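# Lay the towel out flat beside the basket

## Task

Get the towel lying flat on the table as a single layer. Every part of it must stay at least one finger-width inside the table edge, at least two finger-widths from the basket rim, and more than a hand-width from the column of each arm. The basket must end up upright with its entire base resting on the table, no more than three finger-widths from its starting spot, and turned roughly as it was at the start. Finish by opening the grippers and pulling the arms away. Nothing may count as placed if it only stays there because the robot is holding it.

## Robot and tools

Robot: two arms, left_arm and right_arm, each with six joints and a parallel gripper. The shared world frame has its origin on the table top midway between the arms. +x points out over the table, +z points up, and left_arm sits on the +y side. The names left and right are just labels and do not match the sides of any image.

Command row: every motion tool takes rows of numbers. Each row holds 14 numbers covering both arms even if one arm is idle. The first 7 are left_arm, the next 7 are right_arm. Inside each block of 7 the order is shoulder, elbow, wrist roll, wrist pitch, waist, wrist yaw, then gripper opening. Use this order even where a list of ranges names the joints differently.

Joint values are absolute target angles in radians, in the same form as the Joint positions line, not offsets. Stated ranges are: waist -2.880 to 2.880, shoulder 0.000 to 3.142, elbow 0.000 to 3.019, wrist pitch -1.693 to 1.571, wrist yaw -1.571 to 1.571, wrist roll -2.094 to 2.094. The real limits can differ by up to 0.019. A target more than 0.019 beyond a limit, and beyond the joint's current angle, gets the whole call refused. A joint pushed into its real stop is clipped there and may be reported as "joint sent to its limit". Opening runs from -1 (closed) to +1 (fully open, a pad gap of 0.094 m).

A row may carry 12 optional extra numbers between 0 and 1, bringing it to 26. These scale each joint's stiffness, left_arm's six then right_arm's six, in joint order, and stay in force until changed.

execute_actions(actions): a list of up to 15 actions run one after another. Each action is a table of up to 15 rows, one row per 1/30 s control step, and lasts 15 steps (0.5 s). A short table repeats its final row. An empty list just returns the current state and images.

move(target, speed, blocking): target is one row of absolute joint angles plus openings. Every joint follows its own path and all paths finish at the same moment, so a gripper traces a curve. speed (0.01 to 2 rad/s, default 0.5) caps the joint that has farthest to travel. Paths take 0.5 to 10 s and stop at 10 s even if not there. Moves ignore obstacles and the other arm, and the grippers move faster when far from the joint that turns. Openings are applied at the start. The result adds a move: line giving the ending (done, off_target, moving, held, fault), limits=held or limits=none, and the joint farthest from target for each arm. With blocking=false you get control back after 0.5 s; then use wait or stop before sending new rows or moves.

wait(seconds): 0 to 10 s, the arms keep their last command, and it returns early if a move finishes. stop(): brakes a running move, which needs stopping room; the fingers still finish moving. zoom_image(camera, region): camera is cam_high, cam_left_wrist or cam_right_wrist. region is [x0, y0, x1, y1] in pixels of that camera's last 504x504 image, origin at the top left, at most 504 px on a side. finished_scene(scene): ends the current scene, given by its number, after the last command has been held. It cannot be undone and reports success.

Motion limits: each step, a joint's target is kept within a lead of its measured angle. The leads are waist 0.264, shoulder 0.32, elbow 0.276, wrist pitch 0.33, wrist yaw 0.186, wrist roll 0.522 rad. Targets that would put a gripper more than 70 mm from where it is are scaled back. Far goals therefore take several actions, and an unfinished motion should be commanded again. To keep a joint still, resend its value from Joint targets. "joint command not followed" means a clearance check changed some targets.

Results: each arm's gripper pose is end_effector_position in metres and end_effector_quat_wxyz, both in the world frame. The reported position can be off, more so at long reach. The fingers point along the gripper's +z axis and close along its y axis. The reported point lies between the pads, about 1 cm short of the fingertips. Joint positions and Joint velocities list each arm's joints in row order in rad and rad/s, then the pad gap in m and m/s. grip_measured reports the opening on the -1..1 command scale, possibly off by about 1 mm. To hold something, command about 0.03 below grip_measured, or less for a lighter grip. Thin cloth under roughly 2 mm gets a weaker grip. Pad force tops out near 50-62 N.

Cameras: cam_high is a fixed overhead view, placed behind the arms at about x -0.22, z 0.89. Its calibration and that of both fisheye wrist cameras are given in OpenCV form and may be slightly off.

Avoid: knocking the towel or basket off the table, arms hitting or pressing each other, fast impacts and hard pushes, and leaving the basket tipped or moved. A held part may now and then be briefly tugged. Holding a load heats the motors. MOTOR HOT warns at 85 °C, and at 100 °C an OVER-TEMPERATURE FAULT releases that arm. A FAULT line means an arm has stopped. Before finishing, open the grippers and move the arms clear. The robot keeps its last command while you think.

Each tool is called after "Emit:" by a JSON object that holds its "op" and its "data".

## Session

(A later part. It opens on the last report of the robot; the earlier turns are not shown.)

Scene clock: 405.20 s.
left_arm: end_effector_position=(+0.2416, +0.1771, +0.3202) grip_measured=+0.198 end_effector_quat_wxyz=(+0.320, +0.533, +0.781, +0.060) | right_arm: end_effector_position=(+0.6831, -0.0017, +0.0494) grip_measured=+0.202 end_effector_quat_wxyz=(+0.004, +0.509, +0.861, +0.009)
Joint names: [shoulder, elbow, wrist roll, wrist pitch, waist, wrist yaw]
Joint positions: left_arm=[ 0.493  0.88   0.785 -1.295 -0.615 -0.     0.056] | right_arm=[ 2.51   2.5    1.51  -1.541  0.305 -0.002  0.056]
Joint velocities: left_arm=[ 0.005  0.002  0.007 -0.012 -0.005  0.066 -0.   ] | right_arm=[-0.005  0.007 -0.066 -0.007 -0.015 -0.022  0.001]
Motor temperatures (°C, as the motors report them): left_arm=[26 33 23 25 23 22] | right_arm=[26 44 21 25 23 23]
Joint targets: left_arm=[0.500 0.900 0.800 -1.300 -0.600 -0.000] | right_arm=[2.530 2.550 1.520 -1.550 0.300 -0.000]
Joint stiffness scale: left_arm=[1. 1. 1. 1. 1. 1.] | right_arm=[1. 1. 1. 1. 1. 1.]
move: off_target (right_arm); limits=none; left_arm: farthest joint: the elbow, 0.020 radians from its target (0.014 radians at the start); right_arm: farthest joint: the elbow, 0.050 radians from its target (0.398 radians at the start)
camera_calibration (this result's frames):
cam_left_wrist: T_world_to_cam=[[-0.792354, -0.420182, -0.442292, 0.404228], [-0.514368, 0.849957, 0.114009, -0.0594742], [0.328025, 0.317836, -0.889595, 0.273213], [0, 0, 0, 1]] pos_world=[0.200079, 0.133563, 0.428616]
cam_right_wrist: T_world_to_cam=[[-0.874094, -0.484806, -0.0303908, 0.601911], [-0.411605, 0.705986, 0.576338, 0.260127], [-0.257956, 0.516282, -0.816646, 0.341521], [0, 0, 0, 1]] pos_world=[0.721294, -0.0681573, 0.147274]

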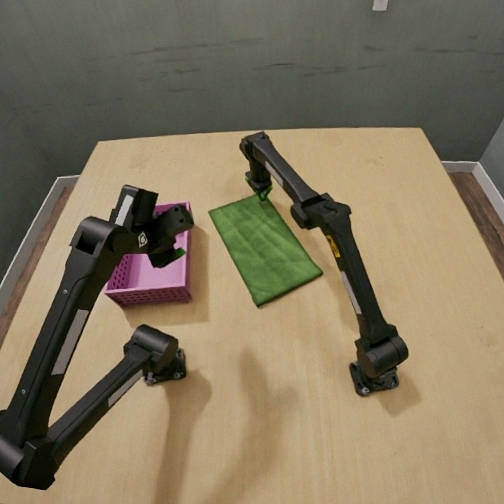

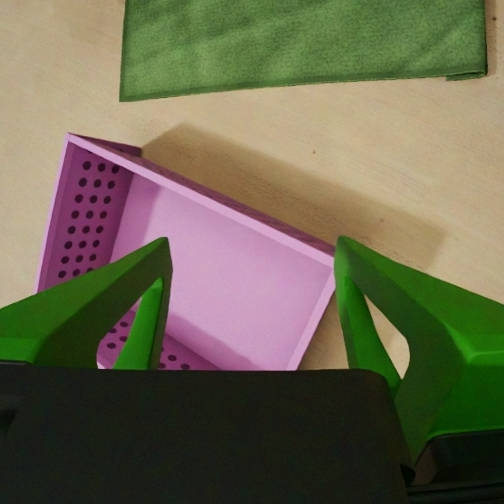

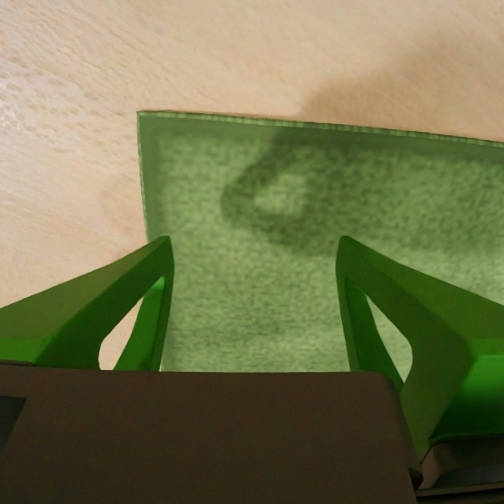

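Emit:
{"op": "move", "data": {"target": [0.5,0.9,0.8,-1.3,-0.6,0,0.2,2.59,2.52,1.52,-1.51,0.3,0,0.2], "speed": 0.1}}

Emit:
{"op": "move", "data": {"target": [0.5,0.9,0.8,-1.3,-0.6,0,0.2,2.31,1.98,1.7,-1.26,0.24,0,0.2], "speed": 0.2}}

Emit:
{"op": "move", "data": {"target": [0.5,0.9,0.8,-1.3,-0.6,0,0.2,2.12,1.645,1.9,-1.12,0.18,0,0.2], "speed": 0.15}}

Emit:
{"op": "move", "data": {"target": [0.5,0.9,0.8,-1.3,-0.6,0,0.2,2.05,1.8,1.8,-1.3,0.18,0,0.2], "speed": 0.3}}

Scene clock: 411.97 s.
left_arm: end_effector_position=(+0.2414, +0.1772, +0.3181) grip_measured=+0.198 end_effector_quat_wxyz=(+0.318, +0.533, +0.781, +0.060) | right_arm: end_effector_position=(+0.6858, -0.0004, +0.0235) grip_measured=+0.202 end_effector_quat_wxyz=(+0.001, +0.509, +0.861, +0.004)
Joint names: [shoulder, elbow, wrist roll, wrist pitch, waist, wrist yaw]
Joint positions: left_arm=[ 0.493  0.876  0.785 -1.295 -0.615 -0.     0.056] | right_arm=[ 2.547  2.502  1.511 -1.518  0.305 -0.002  0.056]
Joint velocities: left_arm=[-0.015  0.007 -0.007 -0.012 -0.005  0.007 -0.   ] | right_arm=[0.005 0.012 0.022 0.002 0.005 0.125 0.   ]
Motor temperatures (°C, as the motors report them): left_arm=[26 33 23 25 23 22] | right_arm=[28 45 21 25 23 23]
Joint targets: left_arm=[0.500 0.900 0.800 -1.300 -0.600 0.000] | right_arm=[2.590 2.520 1.520 -1.510 0.300 0.000]
Joint stiffness scale: left_arm=[1. 1. 1. 1. 1. 1.] | right_arm=[1. 1. 1. 1. 1. 1.]
move: off_target (left_arm, right_arm); limits=none; left_arm: farthest joint: the elbow, 0.024 radians from its target (0.020 radians at the start); right_arm: farthest joint: the shoulder, 0.043 radians from its target (0.080 radians at the start)
camera_calibration (this result's frames):
cam_left_wrist: T_world_to_cam=[[-0.794049, -0.419439, -0.439951, 0.402706], [-0.513923, 0.849762, 0.117416, -0.0605613], [0.324605, 0.319335, -0.890313, 0.272153], [0, 0, 0, 1]] pos_world=[0.200302, 0.133465, 0.426583]
cam_right_wrist: T_world_to_cam=[[-0.874521, -0.484587, -0.019734, 0.604115], [-0.405767, 0.708777, 0.577051, 0.271251], [-0.265644, 0.512651, -0.81647, 0.325657], [0, 0, 0, 1]] pos_world=[0.724885, -0.0664591, 0.121285]

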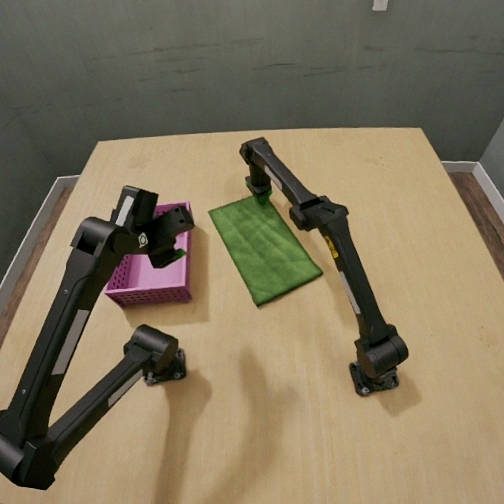

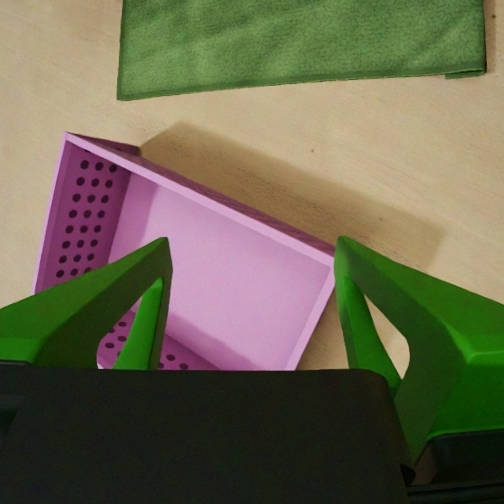

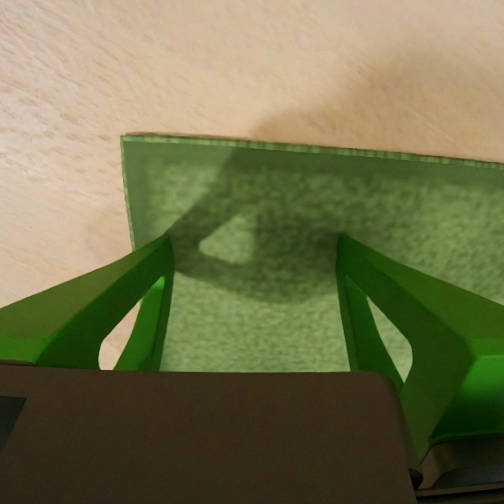

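Scene clock: 415.03 s.
left_arm: end_effector_position=(+0.2411, +0.1773, +0.3150) grip_measured=+0.198 end_effector_quat_wxyz=(+0.315, +0.534, +0.782, +0.059) | right_arm: end_effector_position=(+0.6414, -0.0545, +0.0205) grip_measured=+0.201 end_effector_quat_wxyz=(+0.005, +0.602, +0.798, +0.011)
Joint names: [shoulder, elbow, wrist roll, wrist pitch, waist, wrist yaw]
Joint positions: left_arm=[ 0.493  0.87   0.785 -1.295 -0.615 -0.     0.056] | right_arm=[ 2.286  2.007  1.692 -1.267  0.262 -0.002  0.056]
Joint velocities: left_arm=[-0.005 -0.017  0.007  0.017 -0.005 -0.007 -0.001] | right_arm=[ 0.005  0.007  0.022 -0.007  0.005 -0.051 -0.   ]
Motor temperatures (°C, as the motors report them): left_arm=[26 33 23 25 23 22] | right_arm=[28 44 21 25 23 23]
Joint targets: left_arm=[0.500 0.900 0.800 -1.300 -0.600 -0.000] | right_arm=[2.310 1.980 1.700 -1.260 0.240 0.000]
Joint stiffness scale: left_arm=[1. 1. 1. 1. 1. 1.] | right_arm=[1. 1. 1. 1. 1. 1.]
move: off_target (left_arm, right_arm); limits=none; left_arm: farthest joint: the elbow, 0.030 radians from its target (0.024 radians at the start); right_arm: farthest joint: the elbow, 0.027 radians from its target (0.522 radians at the start)
camera_calibration (this result's frames):
cam_left_wrist: T_world_to_cam=[[-0.796499, -0.418365, -0.436531, 0.400493], [-0.513253, 0.849469, 0.122369, -0.0621322], [0.319625, 0.321518, -0.891328, 0.2706], [0, 0, 0, 1]] pos_world=[0.200613, 0.133329, 0.423624]
cam_right_wrist: T_world_to_cam=[[-0.960025, -0.277743, -0.0347895, 0.605449], [-0.245792, 0.776994, 0.57954, 0.194397], [-0.133932, 0.564925, -0.814201, 0.257536], [0, 0, 0, 1]] pos_world=[0.66352, -0.128374, 0.118088]

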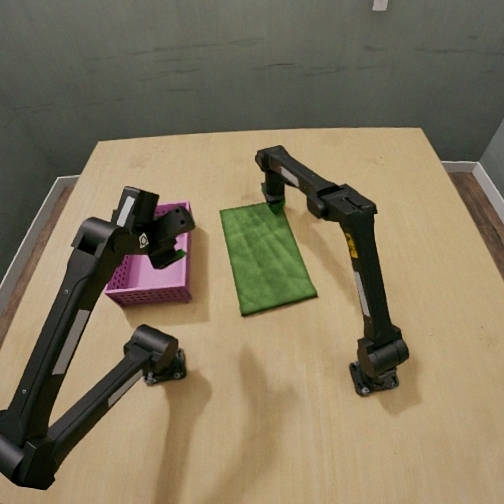

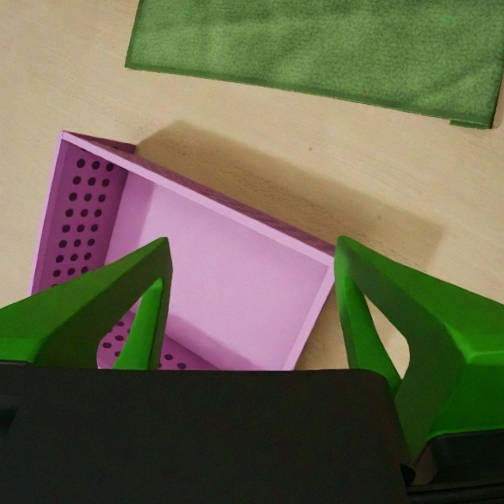

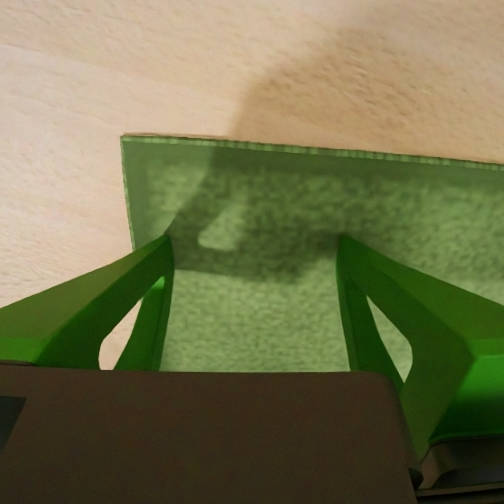

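Scene clock: 417.90 s.
left_arm: end_effector_position=(+0.2409, +0.1774, +0.3123) grip_measured=+0.198 end_effector_quat_wxyz=(+0.313, +0.534, +0.783, +0.059) | right_arm: end_effector_position=(+0.5886, -0.1173, +0.0188) grip_measured=+0.201 end_effector_quat_wxyz=(+0.002, +0.700, +0.714, +0.008)
Joint names: [shoulder, elbow, wrist roll, wrist pitch, waist, wrist yaw]
Joint positions: left_arm=[ 0.493  0.865  0.785 -1.295 -0.615 -0.     0.056] | right_arm=[ 2.099  1.671  1.891 -1.127  0.202 -0.002  0.056]
Joint velocities: left_arm=[-0.015 -0.012 -0.037  0.002 -0.005 -0.095 -0.   ] | right_arm=[-0.005 -0.017 -0.081  0.002 -0.005 -0.066 -0.   ]
Motor temperatures (°C, as the motors report them): left_arm=[26 33 23 25 23 22] | right_arm=[28 43 21 25 23 23]
Joint targets: left_arm=[0.500 0.900 0.800 -1.300 -0.600 -0.000] | right_arm=[2.120 1.645 1.900 -1.120 0.180 0.000]
Joint stiffness scale: left_arm=[1. 1. 1. 1. 1. 1.] | right_arm=[1. 1. 1. 1. 1. 1.]
move: off_target (left_arm, right_arm); limits=none; left_arm: farthest joint: the elbow, 0.035 radians from its target (0.030 radians at the start); right_arm: farthest joint: the elbow, 0.026 radians from its target (0.362 radians at the start)
camera_calibration (this result's frames):
cam_left_wrist: T_world_to_cam=[[-0.798627, -0.417432, -0.433526, 0.398559], [-0.512644, 0.849202, 0.126699, -0.0634965], [0.315263, 0.32343, -0.89219, 0.269229], [0, 0, 0, 1]] pos_world=[0.200871, 0.133216, 0.421034]
cam_right_wrist: T_world_to_cam=[[-0.999424, -0.0225666, -0.0253279, 0.590231], [-0.0330891, 0.813023, 0.581291, 0.110144], [0.00747441, 0.581794, -0.813302, 0.203252], [0, 0, 0, 1]] pos_world=[0.592017, -0.194481, 0.116229]

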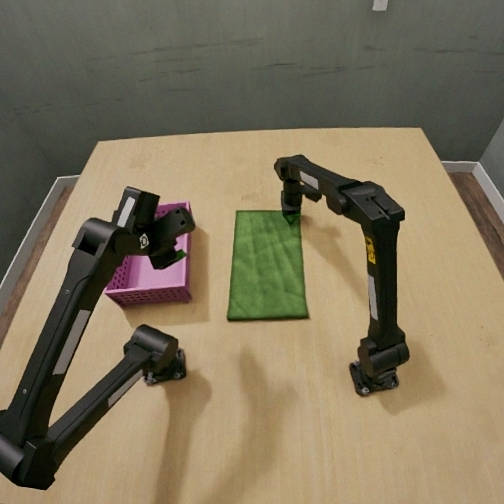

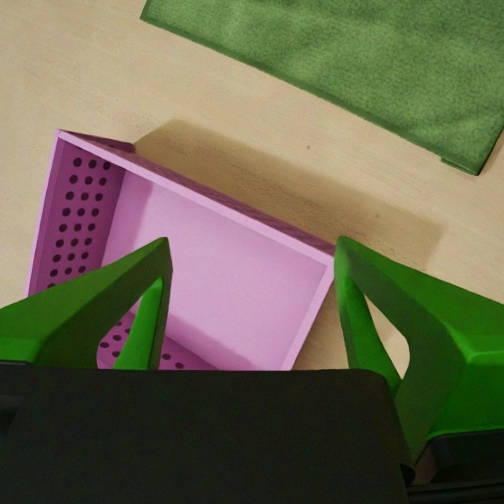

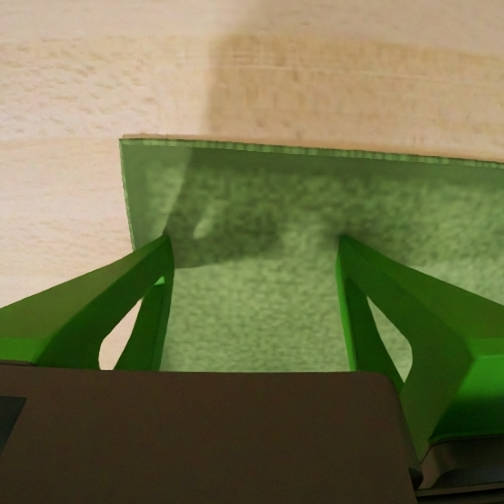

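Scene clock: 419.07 s.
left_arm: end_effector_position=(+0.2407, +0.1775, +0.3108) grip_measured=+0.198 end_effector_quat_wxyz=(+0.311, +0.535, +0.783, +0.059) | right_arm: end_effector_position=(+0.5864, -0.1225, +0.0692) grip_measured=+0.201 end_effector_quat_wxyz=(-0.008, +0.673, +0.739, -0.012)
Joint names: [shoulder, elbow, wrist roll, wrist pitch, waist, wrist yaw]
Joint positions: left_arm=[ 0.493  0.862  0.785 -1.295 -0.615 -0.     0.056] | right_arm=[ 2.068  1.759  1.81  -1.291  0.195 -0.003  0.056]
Joint velocities: left_arm=[-0.024  0.007 -0.007 -0.002 -0.005 -0.066 -0.   ] | right_arm=[-0.015 -0.022  0.081 -0.007 -0.005  0.066 -0.001]
Motor temperatures (°C, as the motors report them): left_arm=[26 33 23 25 23 22] | right_arm=[28 43 21 25 23 23]
Joint targets: left_arm=[0.500 0.900 0.800 -1.300 -0.600 0.000] | right_arm=[2.050 1.800 1.800 -1.300 0.180 -0.000]
Joint stiffness scale: left_arm=[1. 1. 1. 1. 1. 1.] | right_arm=[1. 1. 1. 1. 1. 1.]
move: off_target (left_arm, right_arm); limits=none; left_arm: farthest joint: the elbow, 0.038 radians from its target (0.035 radians at the start); right_arm: farthest joint: the elbow, 0.041 radians from its target (0.129 radians at the start)
camera_calibration (this result's frames):
cam_left_wrist: T_world_to_cam=[[-0.799837, -0.416902, -0.431803, 0.397453], [-0.512286, 0.849045, 0.129171, -0.0642719], [0.312768, 0.324523, -0.892671, 0.268441], [0, 0, 0, 1]] pos_world=[0.201012, 0.133154, 0.419553]
cam_right_wrist: T_world_to_cam=[[-0.995216, -0.0960956, 0.0176217, 0.574758], [-0.0687771, 0.81722, 0.572207, 0.107079], [-0.0693873, 0.568257, -0.81992, 0.291164], [0, 0, 0, 1]] pos_world=[0.599576, -0.197732, 0.167332]

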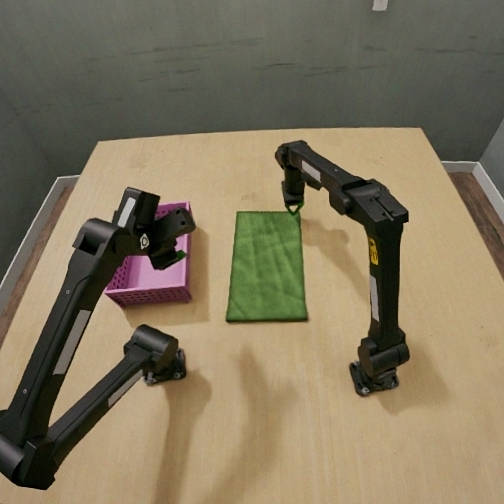

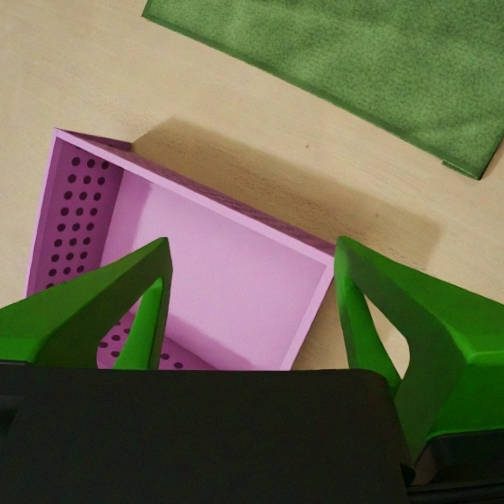

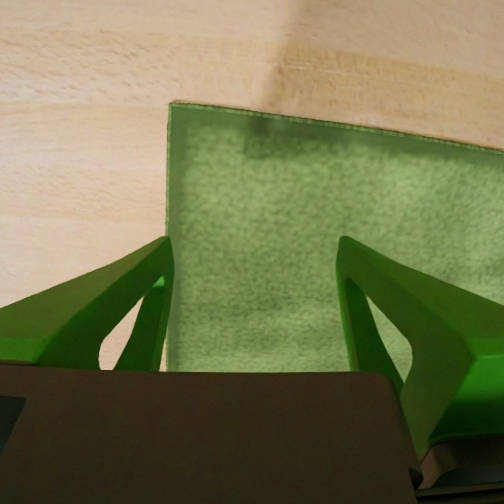

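Emit:
{"op": "move", "data": {"target": [1.9,1.75,1.2,-1.45,-0.59,0,0.2,2.2,2.02,1.885,-1.45,0.172,0,0.2]}}

Emit:
{"op": "move", "data": {"target": [2.12,1.88,1.2,-1.39,-0.585,0,0.2,2.31,1.97,1.885,-1.35,0.172,0,0.2], "speed": 0.12}}

Emit:
{"op": "move", "data": {"target": [2.12,1.88,1.2,-1.39,-0.585,0,0.2,2.31,1.97,1.885,-1.35,0.172,0,-1]}}

Emit:
{"op": "move", "data": {"target": [2.23,1.83,1.2,-1.29,-0.585,0,0.2,2.31,1.97,1.885,-1.35,0.172,0,-1], "speed": 0.12}}

Emit:
{"op": "move", "data": {"target": [2.23,1.83,1.2,-1.29,-0.585,0,-1,2.31,1.97,1.885,-1.35,0.172,0,-1]}}

Scene clock: 430.07 s.
left_arm: end_effector_position=(+0.5553, +0.0457, +0.1406) grip_measured=+0.198 end_effector_quat_wxyz=(-0.037, +0.712, +0.701, -0.015) | right_arm: end_effector_position=(+0.6162, -0.1166, +0.0824) grip_measured=+0.201 end_effector_quat_wxyz=(-0.017, +0.699, +0.714, -0.031)
Joint names: [shoulder, elbow, wrist roll, wrist pitch, waist, wrist yaw]
Joint positions: left_arm=[ 1.909  1.7    1.184 -1.442 -0.605 -0.     0.056] | right_arm=[ 2.173  1.972  1.875 -1.441  0.189 -0.003  0.056]
Joint velocities: left_arm=[-0.015 -0.012  0.007 -0.027  0.005  0.022  0.   ] | right_arm=[-0.005  0.012  0.022 -0.017  0.005  0.022 -0.001]
Motor temperatures (°C, as the motors report them): left_arm=[26 34 23 25 23 22] | right_arm=[29 44 21 25 23 23]
Joint targets: left_arm=[1.900 1.750 1.200 -1.450 -0.590 0.000] | right_arm=[2.200 2.020 1.885 -1.450 0.172 -0.000]
Joint stiffness scale: left_arm=[1. 1. 1. 1. 1. 1.] | right_arm=[1. 1. 1. 1. 1. 1.]
move: off_target (left_arm, right_arm); limits=none; left_arm: farthest joint: the elbow, 0.050 radians from its target (0.888 radians at the start); right_arm: farthest joint: the elbow, 0.048 radians from its target (0.261 radians at the start)
camera_calibration (this result's frames):
cam_left_wrist: T_world_to_cam=[[-0.99732, 0.0216488, 0.0698889, 0.539754], [0.0600432, 0.788011, 0.612727, -0.152256], [-0.0418084, 0.615281, -0.787199, 0.229674], [0, 0, 0, 1]] pos_world=[0.557051, -0.0330195, 0.236368]
cam_right_wrist: T_world_to_cam=[[-0.998005, -0.0247772, 0.0580687, 0.61144], [0.0119701, 0.828828, 0.559376, 0.0494434], [-0.0619888, 0.558955, -0.826878, 0.295682], [0, 0, 0, 1]] pos_world=[0.627957, -0.191103, 0.18133]

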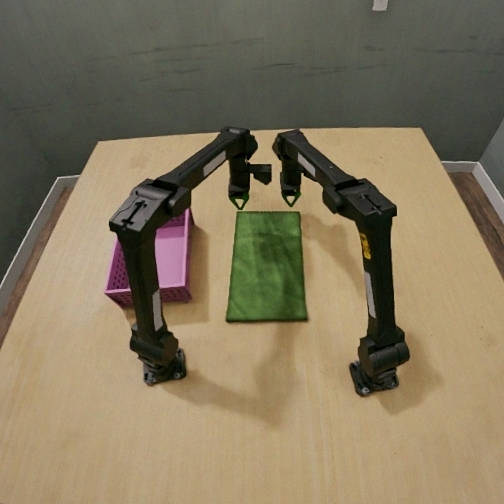

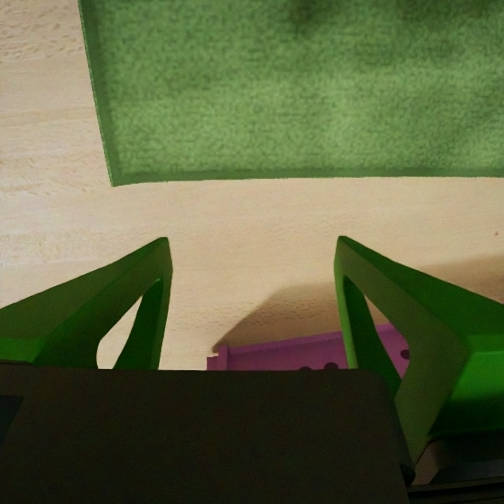

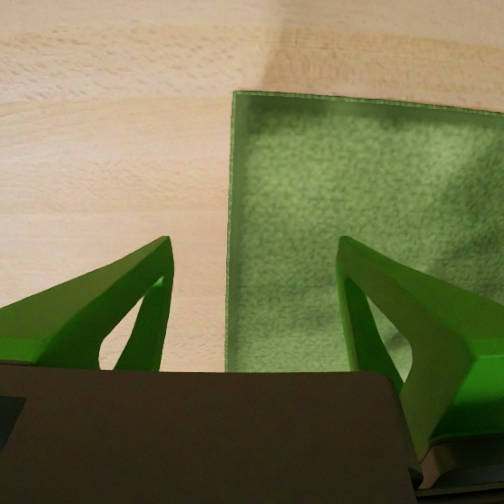

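Scene clock: 432.20 s.
left_arm: end_effector_position=(+0.6023, +0.0290, +0.0707) grip_measured=+0.198 end_effector_quat_wxyz=(-0.049, +0.710, +0.702, -0.020) | right_arm: end_effector_position=(+0.6280, -0.1127, +0.0217) grip_measured=+0.201 end_effector_quat_wxyz=(-0.020, +0.699, +0.714, -0.037)
Joint names: [shoulder, elbow, wrist roll, wrist pitch, waist, wrist yaw]
Joint positions: left_arm=[ 2.109  1.829  1.185 -1.398 -0.6   -0.     0.056] | right_arm=[ 2.266  1.972  1.876 -1.361  0.189 -0.003  0.056]
Joint velocities: left_arm=[-0.024  0.012  0.022  0.012 -0.005 -0.007  0.001] | right_arm=[-0.015 -0.002 -0.007 -0.002 -0.005  0.051 -0.   ]
Motor temperatures (°C, as the motors report them): left_arm=[26 34 23 25 23 22] | right_arm=[29 43 21 25 23 23]
Joint targets: left_arm=[2.120 1.880 1.200 -1.390 -0.585 0.000] | right_arm=[2.310 1.970 1.885 -1.350 0.172 -0.000]
Joint stiffness scale: left_arm=[1. 1. 1. 1. 1. 1.] | right_arm=[1. 1. 1. 1. 1. 1.]
move: off_target (left_arm, right_arm); limits=none; left_arm: farthest joint: the elbow, 0.051 radians from its target (0.180 radians at the start); right_arm: farthest joint: the shoulder, 0.044 radians from its target (0.137 radians at the start)
camera_calibration (this result's frames):
cam_left_wrist: T_world_to_cam=[[-0.995442, 0.0166412, 0.0939101, 0.589166], [0.0714755, 0.782096, 0.619045, -0.106219], [-0.063145, 0.622936, -0.77972, 0.19898], [0, 0, 0, 1]] pos_world=[0.606637, -0.0506828, 0.165574]
cam_right_wrist: T_world_to_cam=[[-0.997235, -0.0237478, 0.0704112, 0.626161], [0.0194419, 0.831165, 0.555686, 0.0756619], [-0.0717196, 0.555519, -0.828405, 0.249683], [0, 0, 0, 1]] pos_world=[0.640866, -0.186721, 0.120706]

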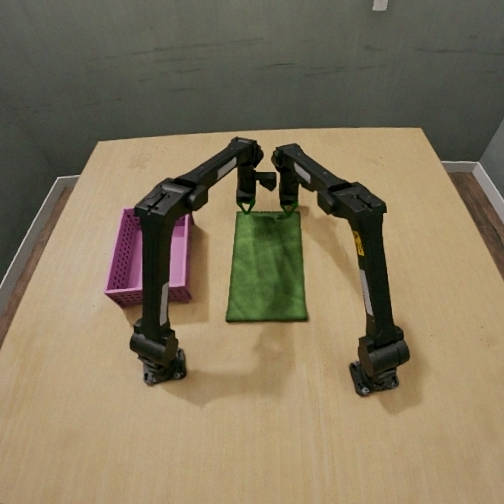

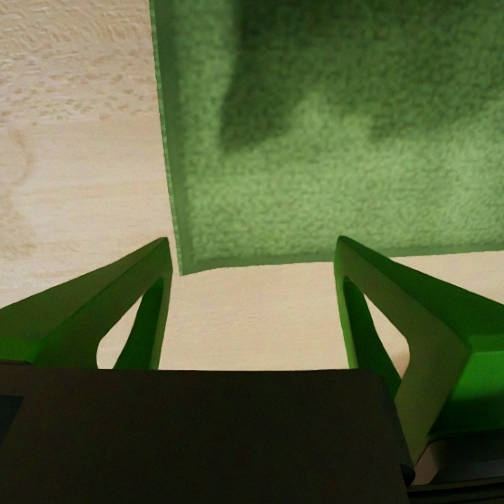

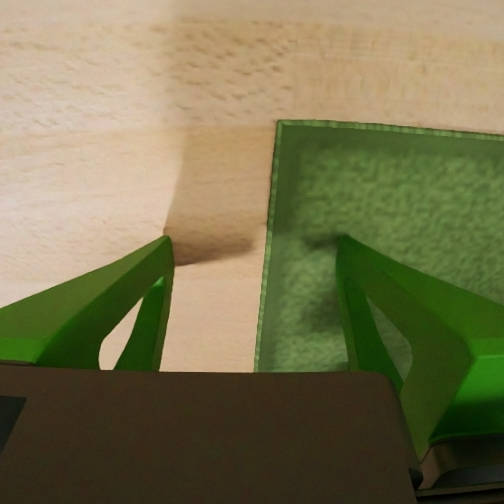

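Scene clock: 432.97 s.
left_arm: end_effector_position=(+0.6024, +0.0289, +0.0708) grip_measured=+0.198 end_effector_quat_wxyz=(-0.049, +0.710, +0.702, -0.020) | right_arm: end_effector_position=(+0.6274, -0.1131, +0.0210) grip_measured=-0.978 end_effector_quat_wxyz=(-0.021, +0.699, +0.714, -0.038)
Joint names: [shoulder, elbow, wrist roll, wrist pitch, waist, wrist yaw]
Joint positions: left_arm=[ 2.109  1.83   1.185 -1.398 -0.6   -0.     0.056] | right_arm=[ 2.266  1.97   1.876 -1.361  0.188 -0.003  0.001]
Joint velocities: left_arm=[-0.015  0.017 -0.007  0.007 -0.005 -0.007  0.001] | right_arm=[ 0.005 -0.002  0.022  0.007 -0.005  0.022  0.   ]
Motor temperatures (°C, as the motors report them): left_arm=[26 34 23 25 23 22] | right_arm=[29 43 21 25 23 23]
Joint targets: left_arm=[2.120 1.880 1.200 -1.390 -0.585 0.000] | right_arm=[2.310 1.970 1.885 -1.350 0.172 0.000]
Joint stiffness scale: left_arm=[1. 1. 1. 1. 1. 1.] | right_arm=[1. 1. 1. 1. 1. 1.]
move: off_target (left_arm, right_arm); limits=none; left_arm: farthest joint: the elbow, 0.050 radians from its target (0.051 radians at the start); right_arm: farthest joint: the shoulder, 0.044 radians from its target (0.044 radians at the start)
camera_calibration (this result's frames):
cam_left_wrist: T_world_to_cam=[[-0.995475, 0.0166551, 0.0935576, 0.589322], [0.0712578, 0.782187, 0.618955, -0.106133], [-0.0628708, 0.622821, -0.779835, 0.198967], [0, 0, 0, 1]] pos_world=[0.606727, -0.0507205, 0.165717]
cam_right_wrist: T_world_to_cam=[[-0.997115, -0.0233238, 0.0722274, 0.625569], [0.0207627, 0.831496, 0.555142, 0.0756373], [-0.0730048, 0.55504, -0.828614, 0.250109], [0, 0, 0, 1]] pos_world=[0.640453, -0.187122, 0.120071]

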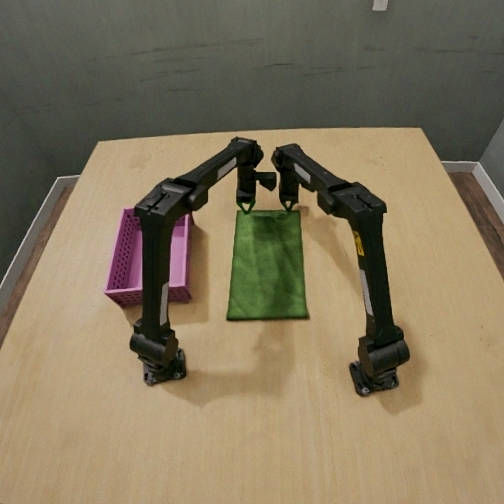

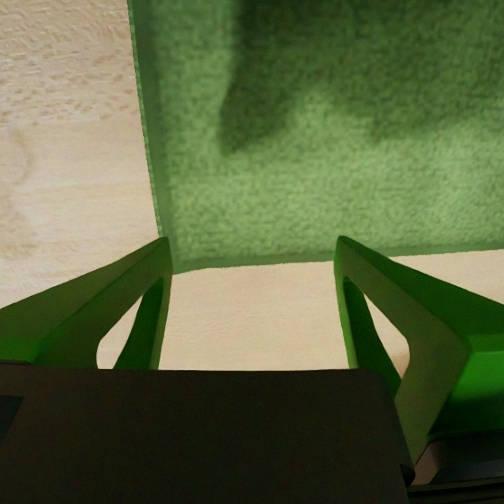

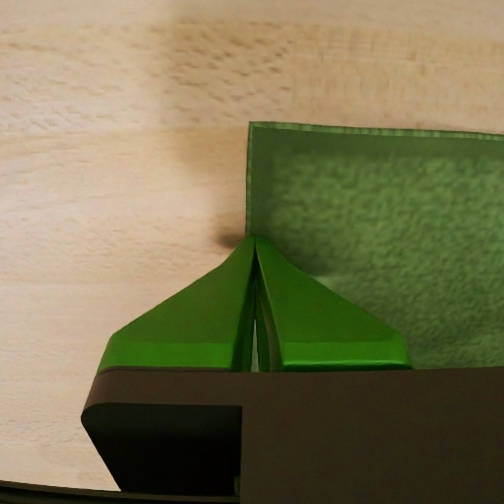

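Scene clock: 434.20 s.
left_arm: end_effector_position=(+0.6142, +0.0241, +0.0249) grip_measured=+0.198 end_effector_quat_wxyz=(-0.046, +0.710, +0.702, -0.019) | right_arm: end_effector_position=(+0.6274, -0.1131, +0.0210) grip_measured=-0.978 end_effector_quat_wxyz=(-0.021, +0.699, +0.714, -0.038)
Joint names: [shoulder, elbow, wrist roll, wrist pitch, waist, wrist yaw]
Joint positions: left_arm=[ 2.18   1.825  1.185 -1.314 -0.6   -0.001  0.056] | right_arm=[ 2.266  1.97   1.876 -1.361  0.188 -0.003  0.001]
Joint velocities: left_arm=[-0.005  0.002  0.022 -0.002 -0.015  0.007  0.001] | right_arm=[-0.005  0.002 -0.022  0.017 -0.024 -0.037 -0.   ]
Motor temperatures (°C, as the motors report them): left_arm=[26 34 23 25 23 22] | right_arm=[29 43 21 25 23 23]
Joint targets: left_arm=[2.230 1.830 1.200 -1.290 -0.585 -0.000] | right_arm=[2.310 1.970 1.885 -1.350 0.172 -0.000]
Joint stiffness scale: left_arm=[1. 1. 1. 1. 1. 1.] | right_arm=[1. 1. 1. 1. 1. 1.]
move: off_target (left_arm, right_arm); limits=none; left_arm: farthest joint: the shoulder, 0.050 radians from its target (0.121 radians at the start); right_arm: farthest joint: the shoulder, 0.044 radians from its target (0.044 radians at the start)
camera_calibration (this result's frames):
cam_left_wrist: T_world_to_cam=[[-0.996162, 0.0169488, 0.0858707, 0.606038], [0.0665715, 0.78367, 0.6176, -0.0719186], [-0.0568267, 0.620946, -0.781791, 0.163295], [0, 0, 0, 1]] pos_world=[0.617779, -0.0553087, 0.120039]
cam_right_wrist: T_world_to_cam=[[-0.997115, -0.0233238, 0.0722274, 0.625569], [0.0207627, 0.831496, 0.555142, 0.0756373], [-0.0730048, 0.55504, -0.828614, 0.250109], [0, 0, 0, 1]] pos_world=[0.640453, -0.187122, 0.120071]

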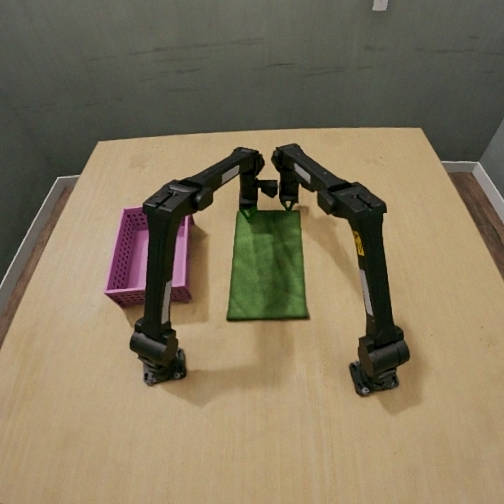

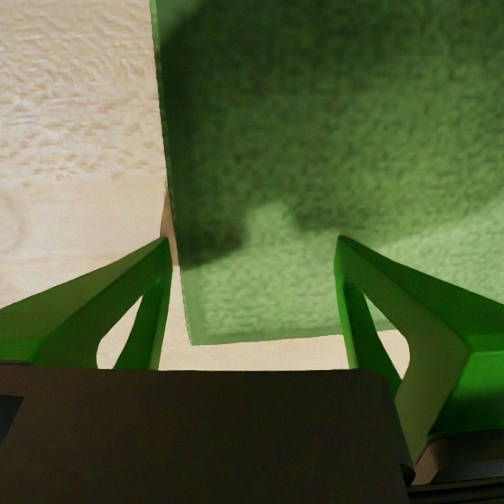

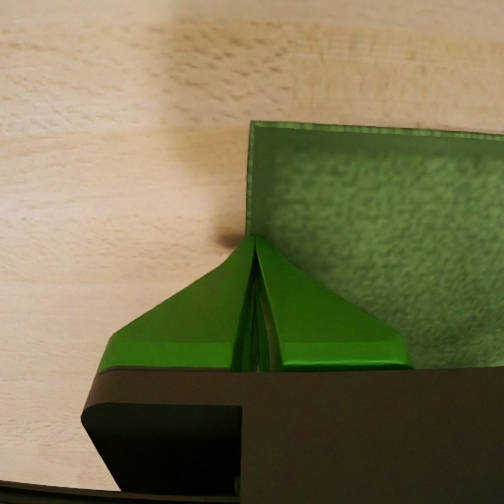

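Scene clock: 434.90 s.
left_arm: end_effector_position=(+0.6139, +0.0241, +0.0234) grip_measured=-0.965 end_effector_quat_wxyz=(-0.046, +0.710, +0.702, -0.019) | right_arm: end_effector_position=(+0.6274, -0.1131, +0.0210) grip_measured=-0.978 end_effector_quat_wxyz=(-0.021, +0.699, +0.714, -0.038)
Joint names: [shoulder, elbow, wrist roll, wrist pitch, waist, wrist yaw]
Joint positions: left_arm=[ 2.181  1.822  1.185 -1.311 -0.6   -0.     0.002] | right_arm=[ 2.266  1.97   1.876 -1.361  0.188 -0.003  0.001]
Joint velocities: left_arm=[-0.024  0.007  0.022 -0.007 -0.005 -0.037 -0.001] | right_arm=[-0.005 -0.017  0.051 -0.012 -0.005  0.022 -0.   ]
Motor temperatures (°C, as the motors report them): left_arm=[26 34 23 25 23 22] | right_arm=[29 43 21 25 23 23]
Joint targets: left_arm=[2.230 1.830 1.200 -1.290 -0.585 0.000] | right_arm=[2.310 1.970 1.885 -1.350 0.172 0.000]
Joint stiffness scale: left_arm=[1. 1. 1. 1. 1. 1.] | right_arm=[1. 1. 1. 1. 1. 1.]
move: off_target (left_arm, right_arm); limits=none; left_arm: farthest joint: the shoulder, 0.049 radians from its target (0.050 radians at the start); right_arm: farthest joint: the shoulder, 0.044 radians from its target (0.044 radians at the start)
camera_calibration (this result's frames):
cam_left_wrist: T_world_to_cam=[[-0.996108, 0.0169214, 0.0865049, 0.605851], [0.0669113, 0.784016, 0.617124, -0.0711388], [-0.0573786, 0.62051, -0.782096, 0.162456], [0, 0, 0, 1]] pos_world=[0.617574, -0.0552836, 0.118549]
cam_right_wrist: T_world_to_cam=[[-0.997115, -0.0233238, 0.0722274, 0.625569], [0.0207627, 0.831496, 0.555142, 0.0756373], [-0.0730048, 0.55504, -0.828614, 0.250109], [0, 0, 0, 1]] pos_world=[0.640453, -0.187122, 0.120071]

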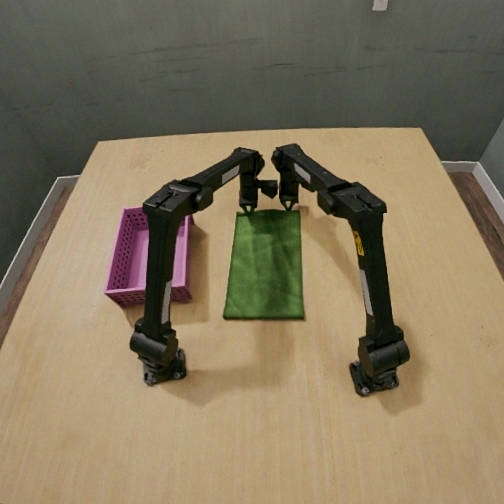

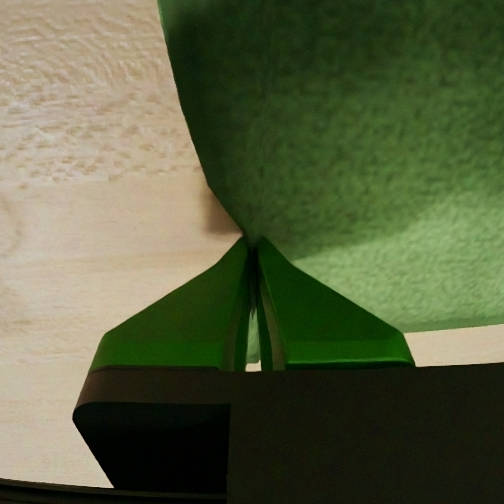

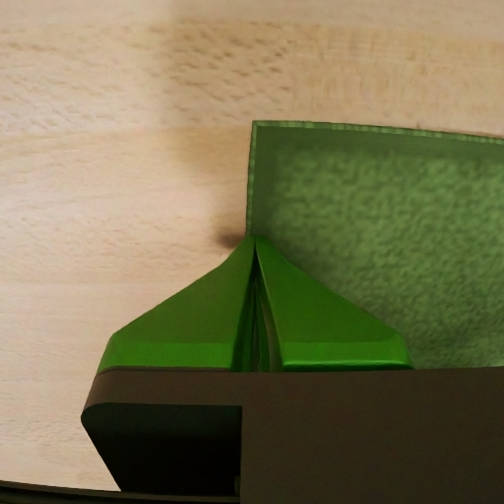

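Emit:
{"op": "move", "data": {"target": [2.23,1.83,1.2,-1.29,-0.585,0,-1,2.2,1.93,1.885,-1.33,0.16,0,0.2]}}

Emit:
{"op": "move", "data": {"target": [2.23,1.83,1.2,-1.29,-0.585,0,-1,2.27,1.90,1.885,-1.31,0.155,0,0.2]}}

Emit:
{"op": "move", "data": {"target": [2.23,1.83,1.2,-1.29,-0.585,0,-1,2.27,1.90,1.885,-1.31,0.155,0,-1]}}

Scene clock: 448.90 s.
left_arm: end_effector_position=(+0.6138, +0.0241, +0.0234) grip_measured=-0.965 end_effector_quat_wxyz=(-0.046, +0.710, +0.702, -0.019) | right_arm: end_effector_position=(+0.6255, -0.1245, +0.0313) grip_measured=+0.198 end_effector_quat_wxyz=(-0.017, +0.705, +0.709, -0.029)
Joint names: [shoulder, elbow, wrist roll, wrist pitch, waist, wrist yaw]
Joint positions: left_arm=[ 2.181  1.822  1.185 -1.312 -0.6   -0.     0.002] | right_arm=[ 2.227  1.928  1.876 -1.339  0.173 -0.003  0.056]
Joint velocities: left_arm=[-0.015  0.017 -0.007  0.002 -0.005  0.037  0.   ] | right_arm=[-0.015 -0.002 -0.007 -0.007 -0.005  0.022  0.   ]
Motor temperatures (°C, as the motors report them): left_arm=[27 33 23 25 23 22] | right_arm=[29 41 21 25 23 23]
Joint targets: left_arm=[2.230 1.830 1.200 -1.290 -0.585 -0.000] | right_arm=[2.200 1.930 1.885 -1.330 0.160 0.000]
Joint stiffness scale: left_arm=[1. 1. 1. 1. 1. 1.] | right_arm=[1. 1. 1. 1. 1. 1.]
move: off_target (left_arm, right_arm); limits=none; left_arm: farthest joint: the shoulder, 0.049 radians from its target (0.049 radians at the start); right_arm: farthest joint: the shoulder, 0.027 radians from its target (0.066 radians at the start)
camera_calibration (this result's frames):
cam_left_wrist: T_world_to_cam=[[-0.996077, 0.0169086, 0.0868576, 0.605737], [0.0671284, 0.783925, 0.617216, -0.0713004], [-0.0576536, 0.620626, -0.781984, 0.162599], [0, 0, 0, 1]] pos_world=[0.617522, -0.0552615, 0.118545]
cam_right_wrist: T_world_to_cam=[[-0.998519, -0.00809399, 0.053804, 0.626003], [0.023515, 0.827553, 0.560894, 0.0770257], [-0.0490655, 0.561329, -0.826137, 0.250582], [0, 0, 0, 1]] pos_world=[0.635559, -0.199335, 0.13013]

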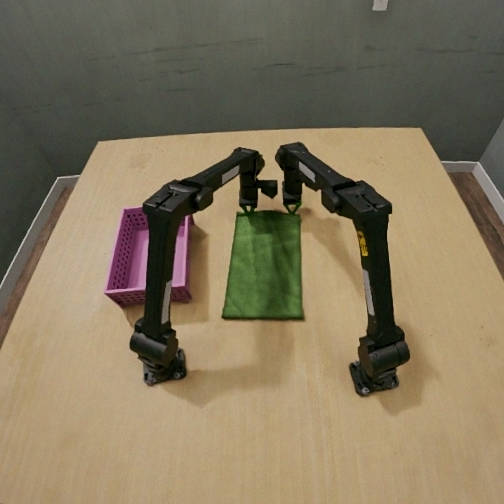

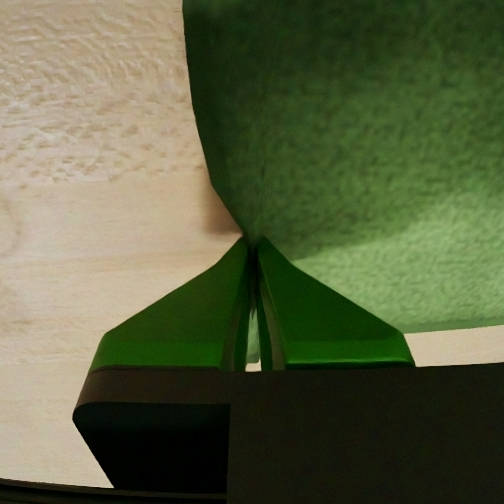

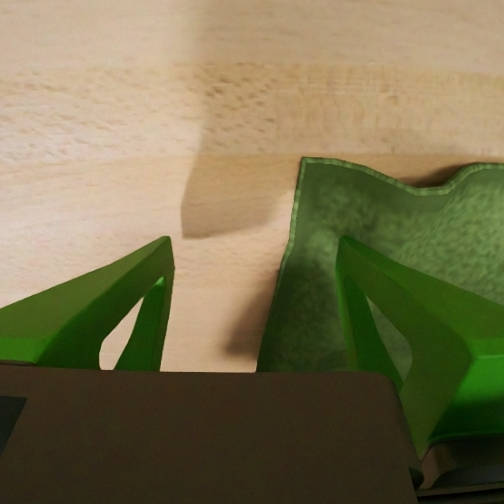

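Scene clock: 449.63 s.
left_arm: end_effector_position=(+0.6139, +0.0241, +0.0234) grip_measured=-0.965 end_effector_quat_wxyz=(-0.046, +0.710, +0.702, -0.019) | right_arm: end_effector_position=(+0.6222, -0.1258, +0.0209) grip_measured=+0.198 end_effector_quat_wxyz=(-0.018, +0.705, +0.708, -0.032)
Joint names: [shoulder, elbow, wrist roll, wrist pitch, waist, wrist yaw]
Joint positions: left_arm=[ 2.181  1.822  1.185 -1.311 -0.6   -0.     0.002] | right_arm=[ 2.231  1.906  1.876 -1.319  0.172 -0.003  0.056]
Joint velocities: left_arm=[ 0.005  0.007  0.007 -0.007 -0.005 -0.022 -0.001] | right_arm=[-0.015  0.007 -0.022  0.007 -0.015 -0.022 -0.   ]
Motor temperatures (°C, as the motors report them): left_arm=[27 33 23 25 23 22] | right_arm=[29 41 21 25 23 23]
Joint targets: left_arm=[2.230 1.830 1.200 -1.290 -0.585 -0.000] | right_arm=[2.270 1.900 1.885 -1.310 0.155 -0.000]
Joint stiffness scale: left_arm=[1. 1. 1. 1. 1. 1.] | right_arm=[1. 1. 1. 1. 1. 1.]
move: off_target (left_arm, right_arm); limits=none; left_arm: farthest joint: the shoulder, 0.049 radians from its target (0.049 radians at the start); right_arm: farthest joint: the shoulder, 0.039 radians from its target (0.043 radians at the start)
camera_calibration (this result's frames):
cam_left_wrist: T_world_to_cam=[[-0.996108, 0.0169214, 0.0865049, 0.605851], [0.0669113, 0.784016, 0.617124, -0.0711388], [-0.0573786, 0.62051, -0.782096, 0.162456], [0, 0, 0, 1]] pos_world=[0.617574, -0.0552836, 0.118549]
cam_right_wrist: T_world_to_cam=[[-0.998195, -0.00722619, 0.0596146, 0.623037], [0.0273974, 0.828591, 0.559183, 0.0817881], [-0.0534369, 0.559807, -0.826898, 0.245102], [0, 0, 0, 1]] pos_world=[0.63277, -0.200477, 0.119798]

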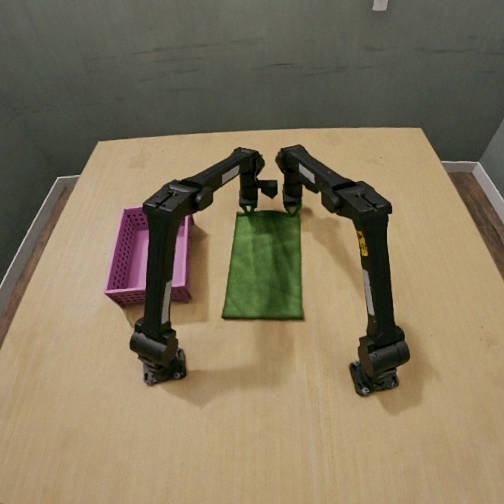

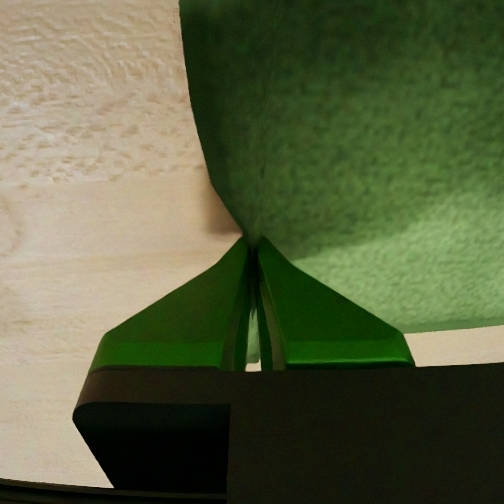

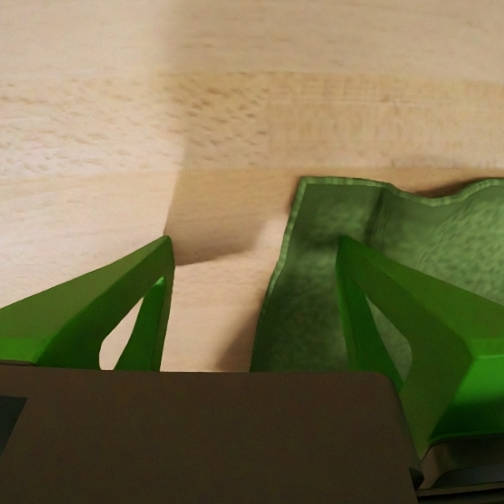

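Scene clock: 450.33 s.
left_arm: end_effector_position=(+0.6139, +0.0241, +0.0234) grip_measured=-0.965 end_effector_quat_wxyz=(-0.046, +0.710, +0.702, -0.019) | right_arm: end_effector_position=(+0.6221, -0.1259, +0.0210) grip_measured=-0.967 end_effector_quat_wxyz=(-0.018, +0.705, +0.708, -0.032)
Joint names: [shoulder, elbow, wrist roll, wrist pitch, waist, wrist yaw]
Joint positions: left_arm=[ 2.181  1.822  1.185 -1.311 -0.6   -0.     0.002] | right_arm=[ 2.231  1.906  1.876 -1.319  0.172 -0.003  0.002]
Joint velocities: left_arm=[-0.005 -0.022 -0.037 -0.002 -0.005 -0.081 -0.001] | right_arm=[-0.015  0.012  0.037 -0.012 -0.015  0.066 -0.   ]
Motor temperatures (°C, as the motors report them): left_arm=[27 33 23 25 23 22] | right_arm=[29 41 21 25 23 23]
Joint targets: left_arm=[2.230 1.830 1.200 -1.290 -0.585 0.000] | right_arm=[2.270 1.900 1.885 -1.310 0.155 0.000]
Joint stiffness scale: left_arm=[1. 1. 1. 1. 1. 1.] | right_arm=[1. 1. 1. 1. 1. 1.]
move: off_target (left_arm, right_arm); limits=none; left_arm: farthest joint: the shoulder, 0.049 radians from its target (0.049 radians at the start); right_arm: farthest joint: the shoulder, 0.039 radians from its target (0.039 radians at the start)
camera_calibration (this result's frames):
cam_left_wrist: T_world_to_cam=[[-0.996108, 0.0169214, 0.0865049, 0.605851], [0.0669113, 0.784016, 0.617124, -0.0711388], [-0.0573786, 0.62051, -0.782096, 0.162456], [0, 0, 0, 1]] pos_world=[0.617574, -0.0552836, 0.118549]
cam_right_wrist: T_world_to_cam=[[-0.998195, -0.00722619, 0.0596146, 0.622937], [0.0273974, 0.828591, 0.559183, 0.0817545], [-0.0534369, 0.559807, -0.826898, 0.245204], [0, 0, 0, 1]] pos_world=[0.632676, -0.200507, 0.119907]

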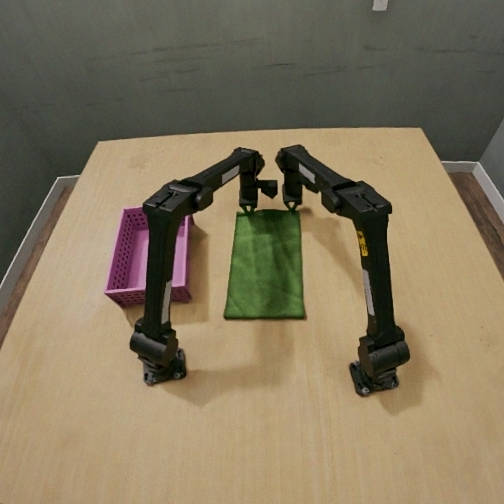

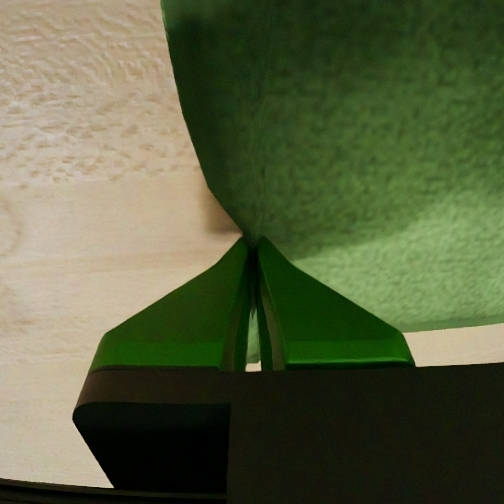

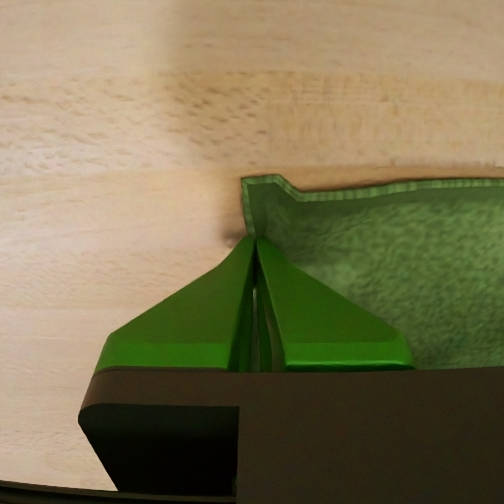

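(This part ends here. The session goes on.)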